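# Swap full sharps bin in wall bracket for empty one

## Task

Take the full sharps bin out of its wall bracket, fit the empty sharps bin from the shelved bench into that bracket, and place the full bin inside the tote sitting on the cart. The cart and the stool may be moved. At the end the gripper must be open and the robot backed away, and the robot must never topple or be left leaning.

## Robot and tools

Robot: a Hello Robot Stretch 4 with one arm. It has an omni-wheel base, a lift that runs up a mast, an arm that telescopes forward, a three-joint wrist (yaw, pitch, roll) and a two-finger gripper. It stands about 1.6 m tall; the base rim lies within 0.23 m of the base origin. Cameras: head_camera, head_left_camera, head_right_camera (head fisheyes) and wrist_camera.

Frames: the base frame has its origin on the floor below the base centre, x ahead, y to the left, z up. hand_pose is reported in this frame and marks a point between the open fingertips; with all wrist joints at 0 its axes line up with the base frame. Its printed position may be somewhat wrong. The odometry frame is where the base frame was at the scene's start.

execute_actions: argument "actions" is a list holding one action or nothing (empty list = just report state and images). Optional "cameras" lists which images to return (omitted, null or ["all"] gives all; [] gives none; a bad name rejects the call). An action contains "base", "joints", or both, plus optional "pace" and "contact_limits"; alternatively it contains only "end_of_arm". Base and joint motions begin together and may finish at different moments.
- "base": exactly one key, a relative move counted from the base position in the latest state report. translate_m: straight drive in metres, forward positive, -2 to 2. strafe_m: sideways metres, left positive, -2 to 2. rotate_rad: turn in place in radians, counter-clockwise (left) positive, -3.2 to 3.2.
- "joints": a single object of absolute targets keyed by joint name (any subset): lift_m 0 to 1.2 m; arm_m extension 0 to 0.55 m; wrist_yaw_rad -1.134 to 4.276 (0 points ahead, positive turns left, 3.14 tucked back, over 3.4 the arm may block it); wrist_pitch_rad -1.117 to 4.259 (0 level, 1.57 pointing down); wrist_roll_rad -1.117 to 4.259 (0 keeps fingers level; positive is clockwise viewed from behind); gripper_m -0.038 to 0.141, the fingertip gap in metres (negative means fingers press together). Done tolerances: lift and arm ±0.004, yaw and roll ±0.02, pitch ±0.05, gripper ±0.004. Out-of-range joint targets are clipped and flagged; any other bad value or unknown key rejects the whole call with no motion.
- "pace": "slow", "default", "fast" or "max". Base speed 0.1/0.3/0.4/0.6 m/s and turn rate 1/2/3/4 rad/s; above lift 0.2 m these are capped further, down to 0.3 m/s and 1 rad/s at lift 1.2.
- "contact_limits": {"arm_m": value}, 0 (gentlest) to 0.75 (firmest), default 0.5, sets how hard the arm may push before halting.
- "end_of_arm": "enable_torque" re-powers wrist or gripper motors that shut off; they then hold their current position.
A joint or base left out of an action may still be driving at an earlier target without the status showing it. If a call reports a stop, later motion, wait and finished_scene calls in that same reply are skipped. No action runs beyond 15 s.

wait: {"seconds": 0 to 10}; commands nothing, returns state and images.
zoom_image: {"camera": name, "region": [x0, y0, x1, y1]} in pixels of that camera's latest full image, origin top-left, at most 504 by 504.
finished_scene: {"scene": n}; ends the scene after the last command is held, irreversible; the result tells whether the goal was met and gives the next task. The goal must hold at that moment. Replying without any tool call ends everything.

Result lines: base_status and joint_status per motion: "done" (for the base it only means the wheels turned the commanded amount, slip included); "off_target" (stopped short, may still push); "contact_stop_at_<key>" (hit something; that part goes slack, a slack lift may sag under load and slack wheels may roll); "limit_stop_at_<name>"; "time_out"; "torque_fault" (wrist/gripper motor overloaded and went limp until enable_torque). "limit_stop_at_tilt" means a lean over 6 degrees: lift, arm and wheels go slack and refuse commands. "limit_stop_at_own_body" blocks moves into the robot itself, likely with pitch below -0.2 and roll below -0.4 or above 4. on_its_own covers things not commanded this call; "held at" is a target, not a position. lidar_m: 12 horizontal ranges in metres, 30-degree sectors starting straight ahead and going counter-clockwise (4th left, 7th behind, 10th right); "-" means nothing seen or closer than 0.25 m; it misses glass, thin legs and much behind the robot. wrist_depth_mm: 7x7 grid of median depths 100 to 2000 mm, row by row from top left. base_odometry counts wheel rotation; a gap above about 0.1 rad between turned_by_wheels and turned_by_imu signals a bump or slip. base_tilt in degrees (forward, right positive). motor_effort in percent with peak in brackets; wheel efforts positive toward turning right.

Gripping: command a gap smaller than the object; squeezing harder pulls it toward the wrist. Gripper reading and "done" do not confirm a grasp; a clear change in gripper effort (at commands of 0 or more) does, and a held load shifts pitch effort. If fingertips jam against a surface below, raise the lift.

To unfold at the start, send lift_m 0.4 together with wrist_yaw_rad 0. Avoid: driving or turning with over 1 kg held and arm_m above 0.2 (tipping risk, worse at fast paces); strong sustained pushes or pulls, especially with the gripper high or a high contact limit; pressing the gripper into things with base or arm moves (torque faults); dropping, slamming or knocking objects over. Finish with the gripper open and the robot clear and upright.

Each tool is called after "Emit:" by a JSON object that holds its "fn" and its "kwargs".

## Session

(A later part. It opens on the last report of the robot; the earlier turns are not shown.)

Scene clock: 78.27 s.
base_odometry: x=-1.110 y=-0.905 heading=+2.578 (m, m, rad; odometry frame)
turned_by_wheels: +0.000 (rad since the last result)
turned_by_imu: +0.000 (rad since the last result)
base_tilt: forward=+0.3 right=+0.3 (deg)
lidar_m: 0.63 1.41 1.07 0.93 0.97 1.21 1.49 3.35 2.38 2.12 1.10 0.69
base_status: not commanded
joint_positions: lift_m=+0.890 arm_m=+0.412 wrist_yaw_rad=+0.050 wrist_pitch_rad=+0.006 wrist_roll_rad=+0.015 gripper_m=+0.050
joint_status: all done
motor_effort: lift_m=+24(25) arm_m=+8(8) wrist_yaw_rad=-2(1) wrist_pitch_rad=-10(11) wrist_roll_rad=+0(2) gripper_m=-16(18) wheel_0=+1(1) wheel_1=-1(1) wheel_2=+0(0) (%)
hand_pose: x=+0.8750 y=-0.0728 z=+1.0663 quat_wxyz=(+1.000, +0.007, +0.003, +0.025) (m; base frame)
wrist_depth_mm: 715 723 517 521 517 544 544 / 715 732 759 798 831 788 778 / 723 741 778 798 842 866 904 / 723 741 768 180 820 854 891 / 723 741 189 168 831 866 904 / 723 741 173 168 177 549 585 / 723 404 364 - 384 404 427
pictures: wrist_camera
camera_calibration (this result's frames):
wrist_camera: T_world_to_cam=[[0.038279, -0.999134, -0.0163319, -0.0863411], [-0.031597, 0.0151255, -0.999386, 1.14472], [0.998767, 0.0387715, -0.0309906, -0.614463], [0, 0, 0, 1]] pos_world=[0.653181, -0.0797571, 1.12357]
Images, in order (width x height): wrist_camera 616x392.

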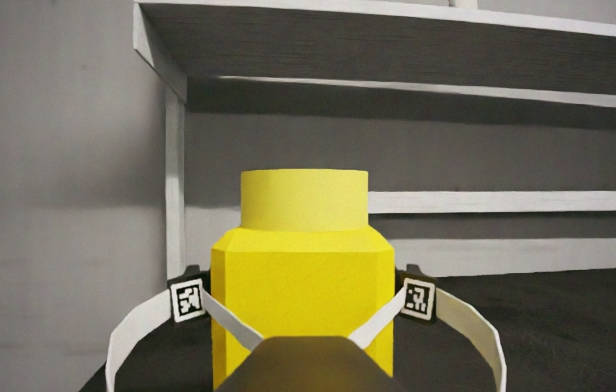

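Emit:
{"fn": "execute_actions", "kwargs": {"actions": [{"joints":{"arm_m":0.0},"pace":"fast"}], "cameras": []}}

Emit:
{"fn": "execute_actions", "kwargs": {"actions": [{"base":{"rotate_rad":-2.517},"joints":{"lift_m":0.61}}], "cameras": ["head_camera"]}}

Emit:
{"fn": "execute_actions", "kwargs": {"actions": [{"base":{"translate_m":2},"pace":"max"}], "cameras": []}}

Emit:
{"fn": "execute_actions", "kwargs": {"actions": [{"base":{"translate_m":0.815},"pace":"max"}], "cameras": []}}

Emit:
{"fn": "execute_actions", "kwargs": {"actions": [{"base":{"rotate_rad":-0.48}}], "cameras": ["head_camera","wrist_camera"]}}

Scene clock: 84.07 s.
base_odometry: x=-1.110 y=-0.905 heading=+2.578 (m, m, rad; odometry frame)
turned_by_wheels: +0.000 (rad since the last result)
turned_by_imu: +0.000 (rad since the last result)
base_tilt: forward=+0.3 right=+0.3 (deg)
lidar_m: 0.39 1.42 1.06 0.92 0.97 1.19 1.48 3.34 2.36 2.13 1.08 0.71
base_status: not commanded
joint_positions: lift_m=+0.890 arm_m=+0.001 wrist_yaw_rad=+0.050 wrist_pitch_rad=+0.006 wrist_roll_rad=+0.015 gripper_m=+0.050
joint_status: all done
motor_effort: lift_m=+24(24) arm_m=-8(10) wrist_yaw_rad=+0(2) wrist_pitch_rad=-11(11) wrist_roll_rad=+2(1) gripper_m=-15(13) wheel_0=+1(1) wheel_1=-1(1) wheel_2=+0(0) (%)
hand_pose: x=+0.4647 y=-0.0730 z=+1.0662 quat_wxyz=(+1.000, +0.007, +0.003, +0.025) (m; base frame)
wrist_depth_mm: 1078 1118 1160 1182 1229 1281 1336 / 1078 1118 1138 1025 1060 1281 1336 / 1098 1118 1138 1205 1229 1281 1336 / 1078 1118 1138 180 1229 1308 1366 / 1098 1118 189 168 854 1138 1118 / 1098 1098 173 168 177 554 597 / 1098 1118 407 - 445 455 488
pictures: none
No camera images: the call's "cameras" was empty. Leave "cameras" out to get every camera's image.

Scene clock: 86.67 s.
base_odometry: x=-1.110 y=-0.905 heading=+0.062 (m, m, rad; odometry frame)
turned_by_wheels: -2.516 (rad since the last result)
turned_by_imu: -2.469 (rad since the last result)
base_tilt: forward=+0.4 right=+0.3 (deg)
lidar_m: 0.41 2.28 2.14 0.97 0.70 0.62 1.45 1.01 0.93 1.00 1.29 1.69
base_status: done
joint_positions: lift_m=+0.610 arm_m=+0.001 wrist_yaw_rad=+0.050 wrist_pitch_rad=+0.006 wrist_roll_rad=+0.015 gripper_m=+0.050
joint_status: all done
motor_effort: lift_m=+19(22) arm_m=-8(8) wrist_yaw_rad=+0(2) wrist_pitch_rad=-11(11) wrist_roll_rad=+1(1) gripper_m=-16(18) wheel_0=+5(11) wheel_1=+4(9) wheel_2=+3(9) (%)
hand_pose: x=+0.4647 y=-0.0729 z=+0.7866 quat_wxyz=(+1.000, +0.007, +0.003, +0.025) (m; base frame)
wrist_depth_mm: - - - - - - - / - - - - - - - / - - - - - - - / 1921 - - 180 - - - / 1863 - 189 169 - - - / 1863 - 174 168 177 - - / 1708 1618 1464 - 1576 1661 1708
pictures: head_camera
Images, in order (width x height): head_camera 420x560.

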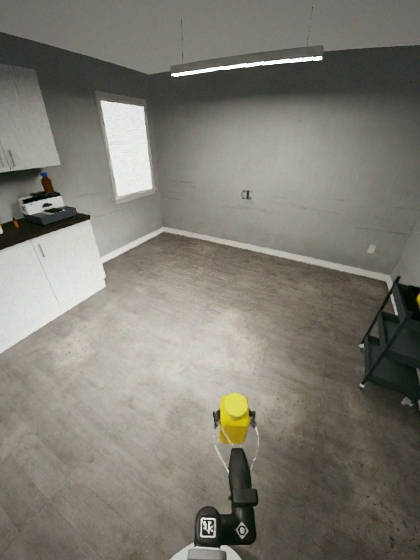

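Scene clock: 92.33 s.
base_odometry: x=+0.886 y=-0.781 heading=+0.062 (m, m, rad; odometry frame)
turned_by_wheels: +0.000 (rad since the last result)
turned_by_imu: -0.004 (rad since the last result)
base_tilt: forward=+0.3 right=+0.3 (deg)
lidar_m: 0.41 2.00 1.86 1.35 1.72 2.40 2.82 1.94 1.40 1.87 1.63 1.43
base_status: done
joint_positions: lift_m=+0.610 arm_m=+0.001 wrist_yaw_rad=+0.050 wrist_pitch_rad=+0.006 wrist_roll_rad=+0.015 gripper_m=+0.050
joint_status: not commanded
motor_effort: lift_m=+20(20) arm_m=-8(8) wrist_yaw_rad=-1(0) wrist_pitch_rad=-11(12) wrist_roll_rad=+1(2) gripper_m=-15(16) wheel_0=+3(11) wheel_1=+2(9) wheel_2=+0(15) (%)
hand_pose: x=+0.4647 y=-0.0729 z=+0.7865 quat_wxyz=(+1.000, +0.007, +0.003, +0.025) (m; base frame)
wrist_depth_mm: 1661 1863 1618 1397 1255 1098 1042 / 1708 1863 1576 1430 1229 1138 1025 / 1661 1863 1618 1430 1255 1138 1042 / 1708 1921 1618 180 1255 1138 1042 / 1708 1921 189 168 1229 1138 1060 / 1708 1808 173 168 178 1118 1060 / 1661 1661 1464 - 1229 1118 1042
pictures: none
No camera images: the call's "cameras" was empty. Leave "cameras" out to get every camera's image.

Scene clock: 95.53 s.
base_odometry: x=+1.700 y=-0.730 heading=+0.063 (m, m, rad; odometry frame)
turned_by_wheels: +0.001 (rad since the last result)
turned_by_imu: -0.001 (rad since the last result)
base_tilt: forward=+0.3 right=+0.3 (deg)
lidar_m: 0.40 1.06 1.51 1.60 1.44 2.89 3.40 1.88 2.09 1.24 0.82 0.67
base_status: done
joint_positions: lift_m=+0.610 arm_m=+0.001 wrist_yaw_rad=+0.050 wrist_pitch_rad=+0.006 wrist_roll_rad=+0.015 gripper_m=+0.050
joint_status: not commanded
motor_effort: lift_m=+21(20) arm_m=-8(8) wrist_yaw_rad=-1(0) wrist_pitch_rad=-10(11) wrist_roll_rad=+2(0) gripper_m=-17(18) wheel_0=+5(11) wheel_1=+3(10) wheel_2=+1(14) (%)
hand_pose: x=+0.4647 y=-0.0729 z=+0.7865 quat_wxyz=(+1.000, +0.007, +0.003, +0.025) (m; base frame)
wrist_depth_mm: 931 798 683 603 535 480 442 / 960 798 691 603 539 480 442 / 960 798 691 609 539 488 439 / 960 809 683 180 530 484 439 / 976 798 189 168 517 488 445 / 976 798 173 168 177 473 449 / 976 809 715 - 525 477 445
pictures: none
No camera images: the call's "cameras" was empty. Leave "cameras" out to get every camera's image.

Scene clock: 96.80 s.
base_odometry: x=+1.700 y=-0.730 heading=-0.416 (m, m, rad; odometry frame)
turned_by_wheels: -0.479 (rad since the last result)
turned_by_imu: -0.470 (rad since the last result)
base_tilt: forward=+0.4 right=+0.3 (deg)
lidar_m: 0.39 0.81 1.09 1.53 1.60 1.44 3.93 3.22 1.88 2.15 1.17 0.84
base_status: done
joint_positions: lift_m=+0.610 arm_m=+0.001 wrist_yaw_rad=+0.050 wrist_pitch_rad=+0.006 wrist_roll_rad=+0.015 gripper_m=+0.050
joint_status: not commanded
motor_effort: lift_m=+20(20) arm_m=-8(7) wrist_yaw_rad=-1(2) wrist_pitch_rad=-11(10) wrist_roll_rad=+1(0) gripper_m=-21(15) wheel_0=+4(10) wheel_1=+4(11) wheel_2=+3(8) (%)
hand_pose: x=+0.4647 y=-0.0729 z=+0.7865 quat_wxyz=(+1.000, +0.007, +0.003, +0.025) (m; base frame)
wrist_depth_mm: 549 544 554 554 554 559 554 / 544 554 554 554 554 559 559 / 549 554 549 549 559 559 559 / 549 554 554 180 559 559 559 / 549 549 189 168 559 564 564 / 554 554 173 168 177 564 564 / 559 559 564 - 569 569 569
pictures: head_camera, wrist_camera
camera_calibration (this result's frames):
wrist_camera: T_world_to_cam=[[0.037982, -0.999145, -0.0163254, -0.0751587], [-0.0316692, 0.0151254, -0.999384, 0.852195], [0.998776, 0.0384756, -0.0310676, -0.213298], [0, 0, 0, 1]] pos_world=[0.24288, -0.0797775, 0.843816]
Images, in order (width x height): head_camera 420x560, wrist_camera 616x392.

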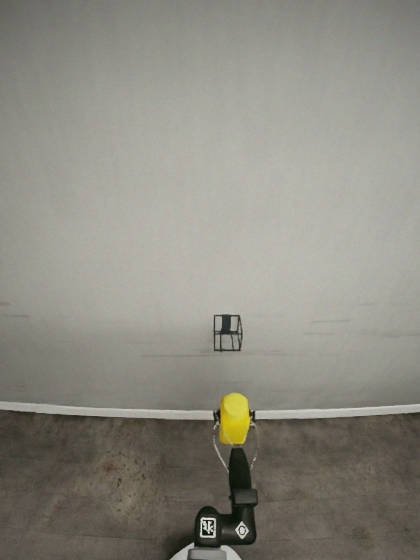

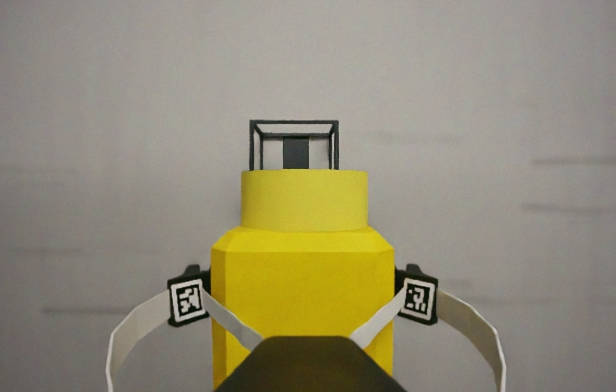

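Emit:
{"fn": "execute_actions", "kwargs": {"actions": [{"base":{"rotate_rad":0.031},"joints":{"arm_m":0.15}}], "cameras": ["wrist_camera"]}}

Emit:
{"fn": "zoom_image", "kwargs": {"camera": "wrist_camera", "region": [190,60,410,280]}}

Scene clock: 102.93 s.
base_odometry: x=+1.700 y=-0.730 heading=-0.386 (m, m, rad; odometry frame)
turned_by_wheels: +0.030 (rad since the last result)
turned_by_imu: +0.030 (rad since the last result)
base_tilt: forward=+0.4 right=+0.4 (deg)
lidar_m: 0.55 0.81 1.09 1.51 1.56 1.45 3.95 3.12 1.88 2.16 1.13 0.80
base_status: done
joint_positions: lift_m=+0.610 arm_m=+0.149 wrist_yaw_rad=+0.050 wrist_pitch_rad=+0.006 wrist_roll_rad=+0.015 gripper_m=+0.050
joint_status: all done
motor_effort: lift_m=+21(20) arm_m=+7(9) wrist_yaw_rad=-1(2) wrist_pitch_rad=-12(12) wrist_roll_rad=+0(0) gripper_m=-19(17) wheel_0=-4(5) wheel_1=-4(7) wheel_2=-2(4) (%)
hand_pose: x=+0.6121 y=-0.0728 z=+0.7865 quat_wxyz=(+1.000, +0.007, +0.003, +0.025) (m; base frame)
wrist_depth_mm: 410 404 407 402 402 399 397 / 410 407 404 404 404 402 399 / 413 410 410 407 404 402 402 / 415 410 410 180 410 402 402 / 415 413 189 168 407 404 404 / 415 418 173 168 177 407 404 / 421 415 413 - 413 407 407
pictures: wrist_camera
camera_calibration (this result's frames):
wrist_camera: T_world_to_cam=[[0.0382524, -0.999135, -0.0163265, -0.0808391], [-0.0315854, 0.0151214, -0.999387, 0.856835], [0.998769, 0.0387447, -0.0309796, -0.360486], [0, 0, 0, 1]] pos_world=[0.390198, -0.0797587, 0.843822]
Images, in order (width x height): wrist_camera 616x392.

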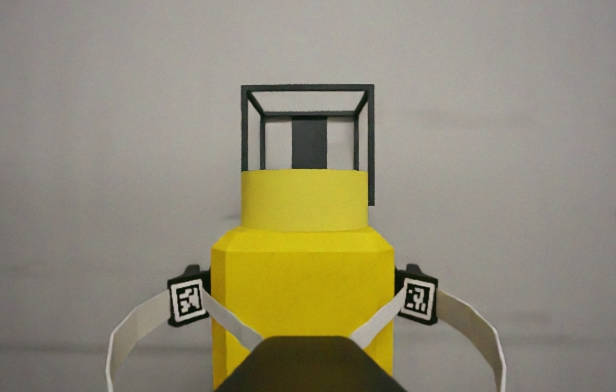

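Region (190, 60, 410, 280) of wrist_camera's 616x392 image, scaled by 2.291.

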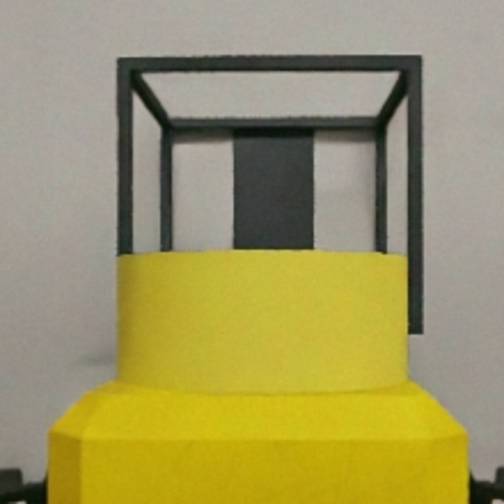

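Emit:
{"fn": "execute_actions", "kwargs": {"actions": [{"joints":{"lift_m":0.893},"pace":"fast"}], "cameras": []}}

Emit:
{"fn": "execute_actions", "kwargs": {"actions": [{"joints":{"arm_m":0.288},"contact_limits":{"arm_m":0.2}}], "cameras": []}}

Emit:
{"fn": "execute_actions", "kwargs": {"actions": [{"joints":{"lift_m":0.858},"pace":"slow"}], "cameras": ["wrist_camera"]}}

Scene clock: 108.43 s.
base_odometry: x=+1.700 y=-0.730 heading=-0.386 (m, m, rad; odometry frame)
turned_by_wheels: +0.000 (rad since the last result)
turned_by_imu: +0.000 (rad since the last result)
base_tilt: forward=+0.4 right=+0.3 (deg)
lidar_m: 0.54 0.80 1.11 1.52 1.53 1.45 3.94 3.12 1.89 2.17 1.14 0.80
base_status: not commanded
joint_positions: lift_m=+0.893 arm_m=+0.149 wrist_yaw_rad=+0.050 wrist_pitch_rad=+0.006 wrist_roll_rad=+0.015 gripper_m=+0.050
joint_status: all done
motor_effort: lift_m=+24(24) arm_m=+8(8) wrist_yaw_rad=-2(1) wrist_pitch_rad=-12(12) wrist_roll_rad=+2(1) gripper_m=-16(15) wheel_0=-4(4) wheel_1=-4(4) wheel_2=-2(2) (%)
hand_pose: x=+0.6121 y=-0.0728 z=+1.0693 quat_wxyz=(+1.000, +0.007, +0.003, +0.025) (m; base frame)
wrist_depth_mm: 410 404 407 402 402 399 397 / 410 410 407 407 402 404 399 / 413 413 410 404 404 404 402 / 413 410 410 180 407 407 402 / 415 413 190 168 407 407 404 / 418 415 173 168 177 410 407 / 418 418 415 - 410 407 407
pictures: none
No camera images: the call's "cameras" was empty. Leave "cameras" out to get every camera's image.

Scene clock: 109.90 s.
base_odometry: x=+1.700 y=-0.730 heading=-0.386 (m, m, rad; odometry frame)
turned_by_wheels: +0.000 (rad since the last result)
turned_by_imu: +0.000 (rad since the last result)
base_tilt: forward=+0.4 right=+0.3 (deg)
lidar_m: 0.68 0.82 1.14 1.52 1.55 1.44 3.95 3.11 1.88 2.17 1.15 0.81
base_status: not commanded
joint_positions: lift_m=+0.893 arm_m=+0.287 wrist_yaw_rad=+0.050 wrist_pitch_rad=+0.006 wrist_roll_rad=+0.015 gripper_m=+0.050
joint_status: all done
motor_effort: lift_m=+24(24) arm_m=+8(9) wrist_yaw_rad=-1(2) wrist_pitch_rad=-11(10) wrist_roll_rad=+2(0) gripper_m=-16(14) wheel_0=-4(4) wheel_1=-4(4) wheel_2=-2(2) (%)
contact_limits: arm_m 0.2
hand_pose: x=+0.7500 y=-0.0728 z=+1.0693 quat_wxyz=(+1.000, +0.007, +0.003, +0.025) (m; base frame)
wrist_depth_mm: 271 271 270 267 266 265 264 / 272 271 270 268 267 266 265 / 274 273 271 271 268 267 266 / 274 273 273 180 268 270 267 / 276 274 190 168 270 268 268 / 277 276 173 168 178 270 270 / 278 277 276 - 272 271 270
pictures: none
No camera images: the call's "cameras" was empty. Leave "cameras" out to get every camera's image.

Scene clock: 111.03 s.
base_odometry: x=+1.700 y=-0.730 heading=-0.386 (m, m, rad; odometry frame)
turned_by_wheels: +0.000 (rad since the last result)
turned_by_imu: +0.000 (rad since the last result)
base_tilt: forward=+0.3 right=+0.3 (deg)
lidar_m: 0.66 0.82 1.11 1.52 1.57 1.46 3.96 3.14 1.88 2.16 1.13 0.81
base_status: not commanded
joint_positions: lift_m=+0.858 arm_m=+0.287 wrist_yaw_rad=+0.050 wrist_pitch_rad=+0.006 wrist_roll_rad=+0.015 gripper_m=+0.050
joint_status: all done
motor_effort: lift_m=+18(23) arm_m=+8(7) wrist_yaw_rad=-1(1) wrist_pitch_rad=-11(10) wrist_roll_rad=+0(2) gripper_m=-17(17) wheel_0=-4(4) wheel_1=-4(4) wheel_2=-2(2) (%)
hand_pose: x=+0.7500 y=-0.0728 z=+1.0347 quat_wxyz=(+1.000, +0.007, +0.003, +0.025) (m; base frame)
wrist_depth_mm: 272 270 268 267 266 265 264 / 272 271 271 268 267 266 265 / 274 272 270 271 268 267 267 / 274 273 272 180 268 268 267 / 276 274 189 168 270 270 267 / 276 276 173 169 177 270 270 / 277 276 274 - 272 271 271
pictures: wrist_camera
camera_calibration (this result's frames):
wrist_camera: T_world_to_cam=[[0.0382452, -0.999135, -0.0163261, -0.0820627], [-0.0316085, 0.0151203, -0.999386, 1.10922], [0.998768, 0.0387378, -0.0310029, -0.490591], [0, 0, 0, 1]] pos_world=[0.528186, -0.0797591, 1.09199]
Images, in order (width x height): wrist_camera 616x392.

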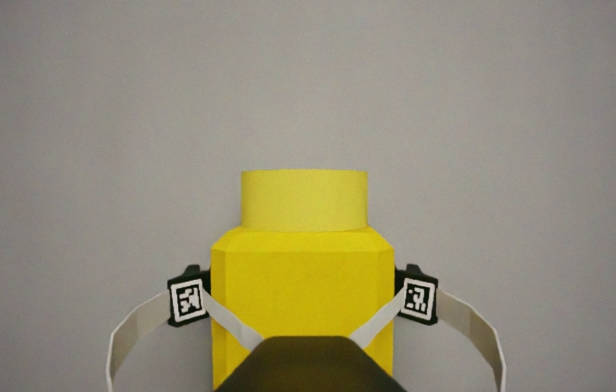

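Emit:
{"fn": "execute_actions", "kwargs": {"actions": [{"joints":{"lift_m":0.776},"pace":"slow"}], "cameras": ["wrist_camera"]}}

Emit:
{"fn": "execute_actions", "kwargs": {"actions": [{"joints":{"gripper_m":0.07,"arm_m":0.279},"pace":"slow"}], "cameras": []}}

Emit:
{"fn": "execute_actions", "kwargs": {"actions": [{"joints":{"gripper_m":0.13,"arm_m":0.272}}], "cameras": ["wrist_camera"]}}

Emit:
{"fn": "execute_actions", "kwargs": {"actions": [{"base":{"translate_m":-0.4},"joints":{"arm_m":0},"pace":"fast"}], "cameras": ["wrist_camera"]}}

Emit:
{"fn": "execute_actions", "kwargs": {"actions": [{"base":{"rotate_rad":-1.0},"pace":"fast"}], "cameras": ["head_right_camera"]}}

Scene clock: 118.97 s.
base_odometry: x=+1.700 y=-0.730 heading=-0.386 (m, m, rad; odometry frame)
turned_by_wheels: +0.000 (rad since the last result)
turned_by_imu: +0.000 (rad since the last result)
base_tilt: forward=+0.3 right=+0.3 (deg)
lidar_m: 0.67 0.79 1.11 1.52 1.55 1.44 3.97 3.11 1.89 2.16 1.14 0.83
base_status: not commanded
joint_positions: lift_m=+0.776 arm_m=+0.287 wrist_yaw_rad=+0.050 wrist_pitch_rad=+0.004 wrist_roll_rad=+0.015 gripper_m=+0.050
joint_status: all done
motor_effort: lift_m=+17(20) arm_m=+8(8) wrist_yaw_rad=+0(0) wrist_pitch_rad=-5(11) wrist_roll_rad=+0(1) gripper_m=-15(16) wheel_0=-4(4) wheel_1=-4(4) wheel_2=-2(2) (%)
hand_pose: x=+0.7500 y=-0.0730 z=+0.9535 quat_wxyz=(+1.000, +0.007, +0.002, +0.025) (m; base frame)
wrist_depth_mm: 271 271 268 267 266 266 265 / 273 272 270 270 267 266 266 / 273 273 272 270 270 267 266 / 276 273 272 180 270 268 267 / 274 273 186 168 268 270 270 / 276 274 173 168 178 270 270 / 278 276 169 - 190 271 271
pictures: wrist_camera
camera_calibration (this result's frames):
wrist_camera: T_world_to_cam=[[0.037901, -0.999148, -0.0163549, -0.0832151], [-0.0292075, 0.015252, -0.999457, 1.02633], [0.998855, 0.0383581, -0.0286045, -0.495461], [0, 0, 0, 1]] pos_world=[0.528024, -0.0797929, 1.01024]
Images, in order (width x height): wrist_camera 616x392.

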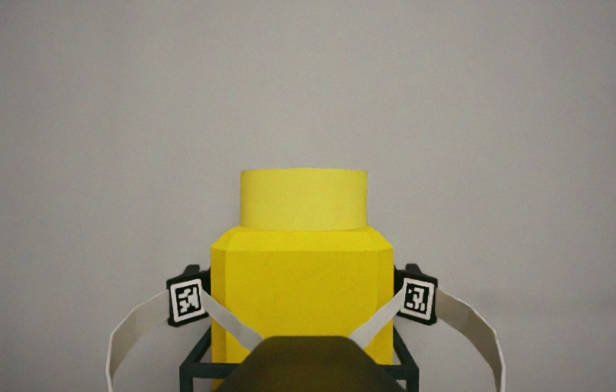

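Scene clock: 120.13 s.
base_odometry: x=+1.700 y=-0.730 heading=-0.386 (m, m, rad; odometry frame)
turned_by_wheels: +0.000 (rad since the last result)
turned_by_imu: +0.000 (rad since the last result)
base_tilt: forward=+0.4 right=+0.3 (deg)
lidar_m: 0.67 0.81 1.13 1.53 1.55 1.43 3.94 3.10 1.88 2.17 1.14 0.80
base_status: not commanded
joint_positions: lift_m=+0.776 arm_m=+0.280 wrist_yaw_rad=+0.049 wrist_pitch_rad=+0.004 wrist_roll_rad=+0.015 gripper_m=+0.070
joint_status: all done
motor_effort: lift_m=+17(18) arm_m=-7(10) wrist_yaw_rad=+3(5) wrist_pitch_rad=-5(4) wrist_roll_rad=+1(2) gripper_m=-9(16) wheel_0=-4(4) wheel_1=-4(4) wheel_2=-2(2) (%)
hand_pose: x=+0.7435 y=-0.0733 z=+0.9534 quat_wxyz=(+1.000, +0.007, +0.002, +0.024) (m; base frame)
wrist_depth_mm: 278 278 277 274 273 273 272 / 278 278 276 274 274 273 272 / 279 279 277 276 276 274 274 / 281 279 278 186 277 276 274 / 282 281 187 175 218 276 274 / 283 281 178 175 180 277 276 / 283 281 183 - 190 277 276
pictures: none
No camera images: the call's "cameras" was empty. Leave "cameras" out to get every camera's image.

Scene clock: 121.70 s.
base_odometry: x=+1.700 y=-0.730 heading=-0.386 (m, m, rad; odometry frame)
turned_by_wheels: +0.000 (rad since the last result)
turned_by_imu: +0.000 (rad since the last result)
base_tilt: forward=+0.4 right=+0.3 (deg)
lidar_m: 0.67 0.81 1.09 1.51 1.56 1.45 3.97 3.11 1.89 2.15 1.15 0.83
base_status: not commanded
joint_positions: lift_m=+0.776 arm_m=+0.273 wrist_yaw_rad=+0.050 wrist_pitch_rad=+0.004 wrist_roll_rad=+0.015 gripper_m=+0.130
joint_status: all done
motor_effort: lift_m=+18(17) arm_m=-8(6) wrist_yaw_rad=-1(3) wrist_pitch_rad=-6(4) wrist_roll_rad=+2(1) gripper_m=+1(9) wheel_0=-4(4) wheel_1=-4(4) wheel_2=-2(2) (%)
hand_pose: x=+0.7368 y=-0.0728 z=+0.9533 quat_wxyz=(+1.000, +0.007, +0.002, +0.025) (m; base frame)
wrist_depth_mm: 285 283 282 281 281 278 277 / 286 286 285 282 281 281 279 / 286 286 285 283 282 281 279 / 287 287 285 192 282 281 279 / 290 287 194 181 217 282 281 / 289 289 182 180 186 282 283 / 291 290 182 - 189 285 283
pictures: wrist_camera
camera_calibration (this result's frames):
wrist_camera: T_world_to_cam=[[0.0382854, -0.999133, -0.0163509, -0.082887], [-0.029551, 0.0152237, -0.999447, 1.02607], [0.99883, 0.0387475, -0.0289425, -0.48187], [0, 0, 0, 1]] pos_world=[0.514801, -0.0797644, 1.0102]
Images, in order (width x height): wrist_camera 616x392.

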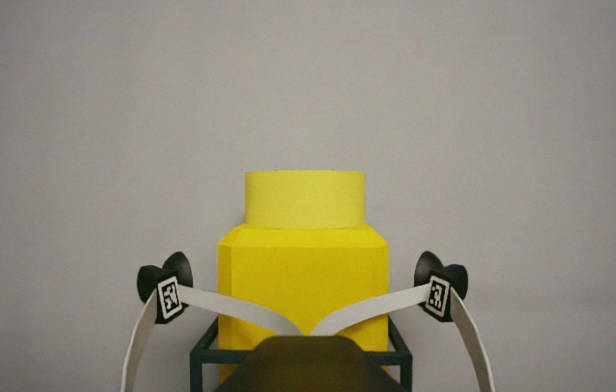

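Scene clock: 124.10 s.
base_odometry: x=+1.329 y=-0.579 heading=-0.387 (m, m, rad; odometry frame)
turned_by_wheels: -0.001 (rad since the last result)
turned_by_imu: +0.000 (rad since the last result)
base_tilt: forward=+0.3 right=+0.3 (deg)
lidar_m: 1.06 1.22 1.60 1.53 1.17 1.32 3.57 3.02 1.84 1.78 1.72 1.22
base_status: done
joint_positions: lift_m=+0.776 arm_m=+0.001 wrist_yaw_rad=+0.050 wrist_pitch_rad=+0.004 wrist_roll_rad=+0.015 gripper_m=+0.130
joint_status: all done
motor_effort: lift_m=+18(19) arm_m=-7(7) wrist_yaw_rad=+0(2) wrist_pitch_rad=-5(6) wrist_roll_rad=+0(1) gripper_m=+3(1) wheel_0=-5(10) wheel_1=-4(10) wheel_2=-2(13) (%)
hand_pose: x=+0.4647 y=-0.0730 z=+0.9532 quat_wxyz=(+1.000, +0.007, +0.002, +0.025) (m; base frame)
wrist_depth_mm: 960 946 946 946 946 931 931 / 946 946 946 946 931 917 931 / 960 946 960 946 946 931 931 / 960 960 946 946 946 931 946 / 976 976 946 960 946 946 931 / 976 976 960 946 960 946 946 / 960 960 960 - 946 946 946
pictures: wrist_camera
camera_calibration (this result's frames):
wrist_camera: T_world_to_cam=[[0.0379051, -0.999148, -0.0163476, -0.0724104], [-0.0298225, 0.0152209, -0.999439, 1.018], [0.998836, 0.0383713, -0.0292202, -0.209881], [0, 0, 0, 1]] pos_world=[0.24274, -0.0797902, 1.01011]
Images, in order (width x height): wrist_camera 616x392.

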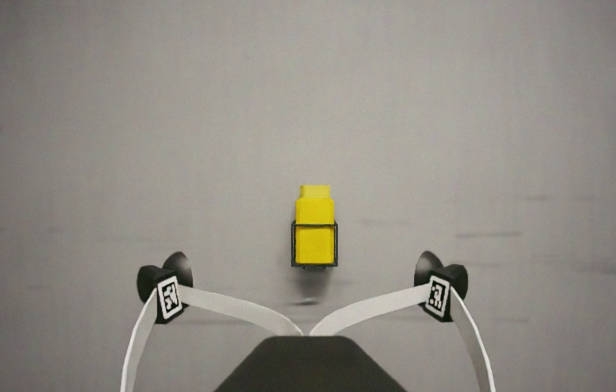

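Scene clock: 125.70 s.
base_odometry: x=+1.329 y=-0.579 heading=-1.386 (m, m, rad; odometry frame)
turned_by_wheels: -0.999 (rad since the last result)
turned_by_imu: -0.980 (rad since the last result)
base_tilt: forward=+0.4 right=+0.3 (deg)
lidar_m: 1.62 1.21 1.08 1.25 1.57 1.54 1.15 1.40 2.74 2.90 1.83 1.76
base_status: done
joint_positions: lift_m=+0.776 arm_m=+0.001 wrist_yaw_rad=+0.050 wrist_pitch_rad=+0.004 wrist_roll_rad=+0.015 gripper_m=+0.130
joint_status: not commanded
motor_effort: lift_m=+20(20) arm_m=-7(8) wrist_yaw_rad=+0(2) wrist_pitch_rad=-7(6) wrist_roll_rad=+1(1) gripper_m=+4(0) wheel_0=+5(11) wheel_1=+3(13) wheel_2=+2(9) (%)
hand_pose: x=+0.4647 y=-0.0729 z=+0.9531 quat_wxyz=(+1.000, +0.007, +0.002, +0.025) (m; base frame)
wrist_depth_mm: 960 1160 1464 - 1983 1708 1576 / 960 1160 1499 - 1983 1708 1537 / 976 1160 1499 - - 1756 1576 / 976 1182 1499 - - 1756 1576 / 960 1160 1464 - - 1708 1576 / 960 1060 1366 1921 1863 1661 1576 / 960 1138 1430 - 1983 1708 1537
pictures: head_right_camera
Images, in order (width x height): head_right_camera 420x672.

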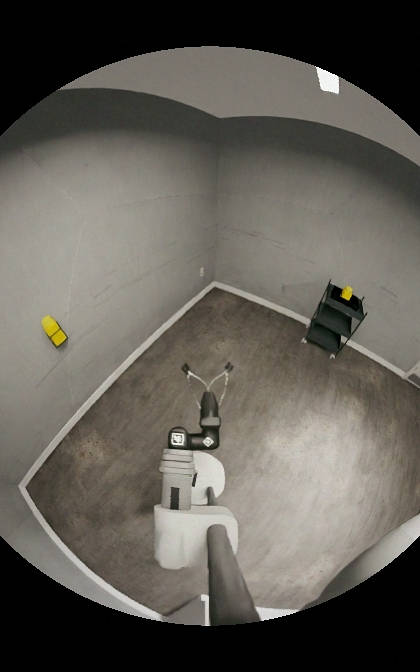

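Emit:
{"fn": "finished_scene", "kwargs": {"scene": 2}}

The scene is finished: the task was done.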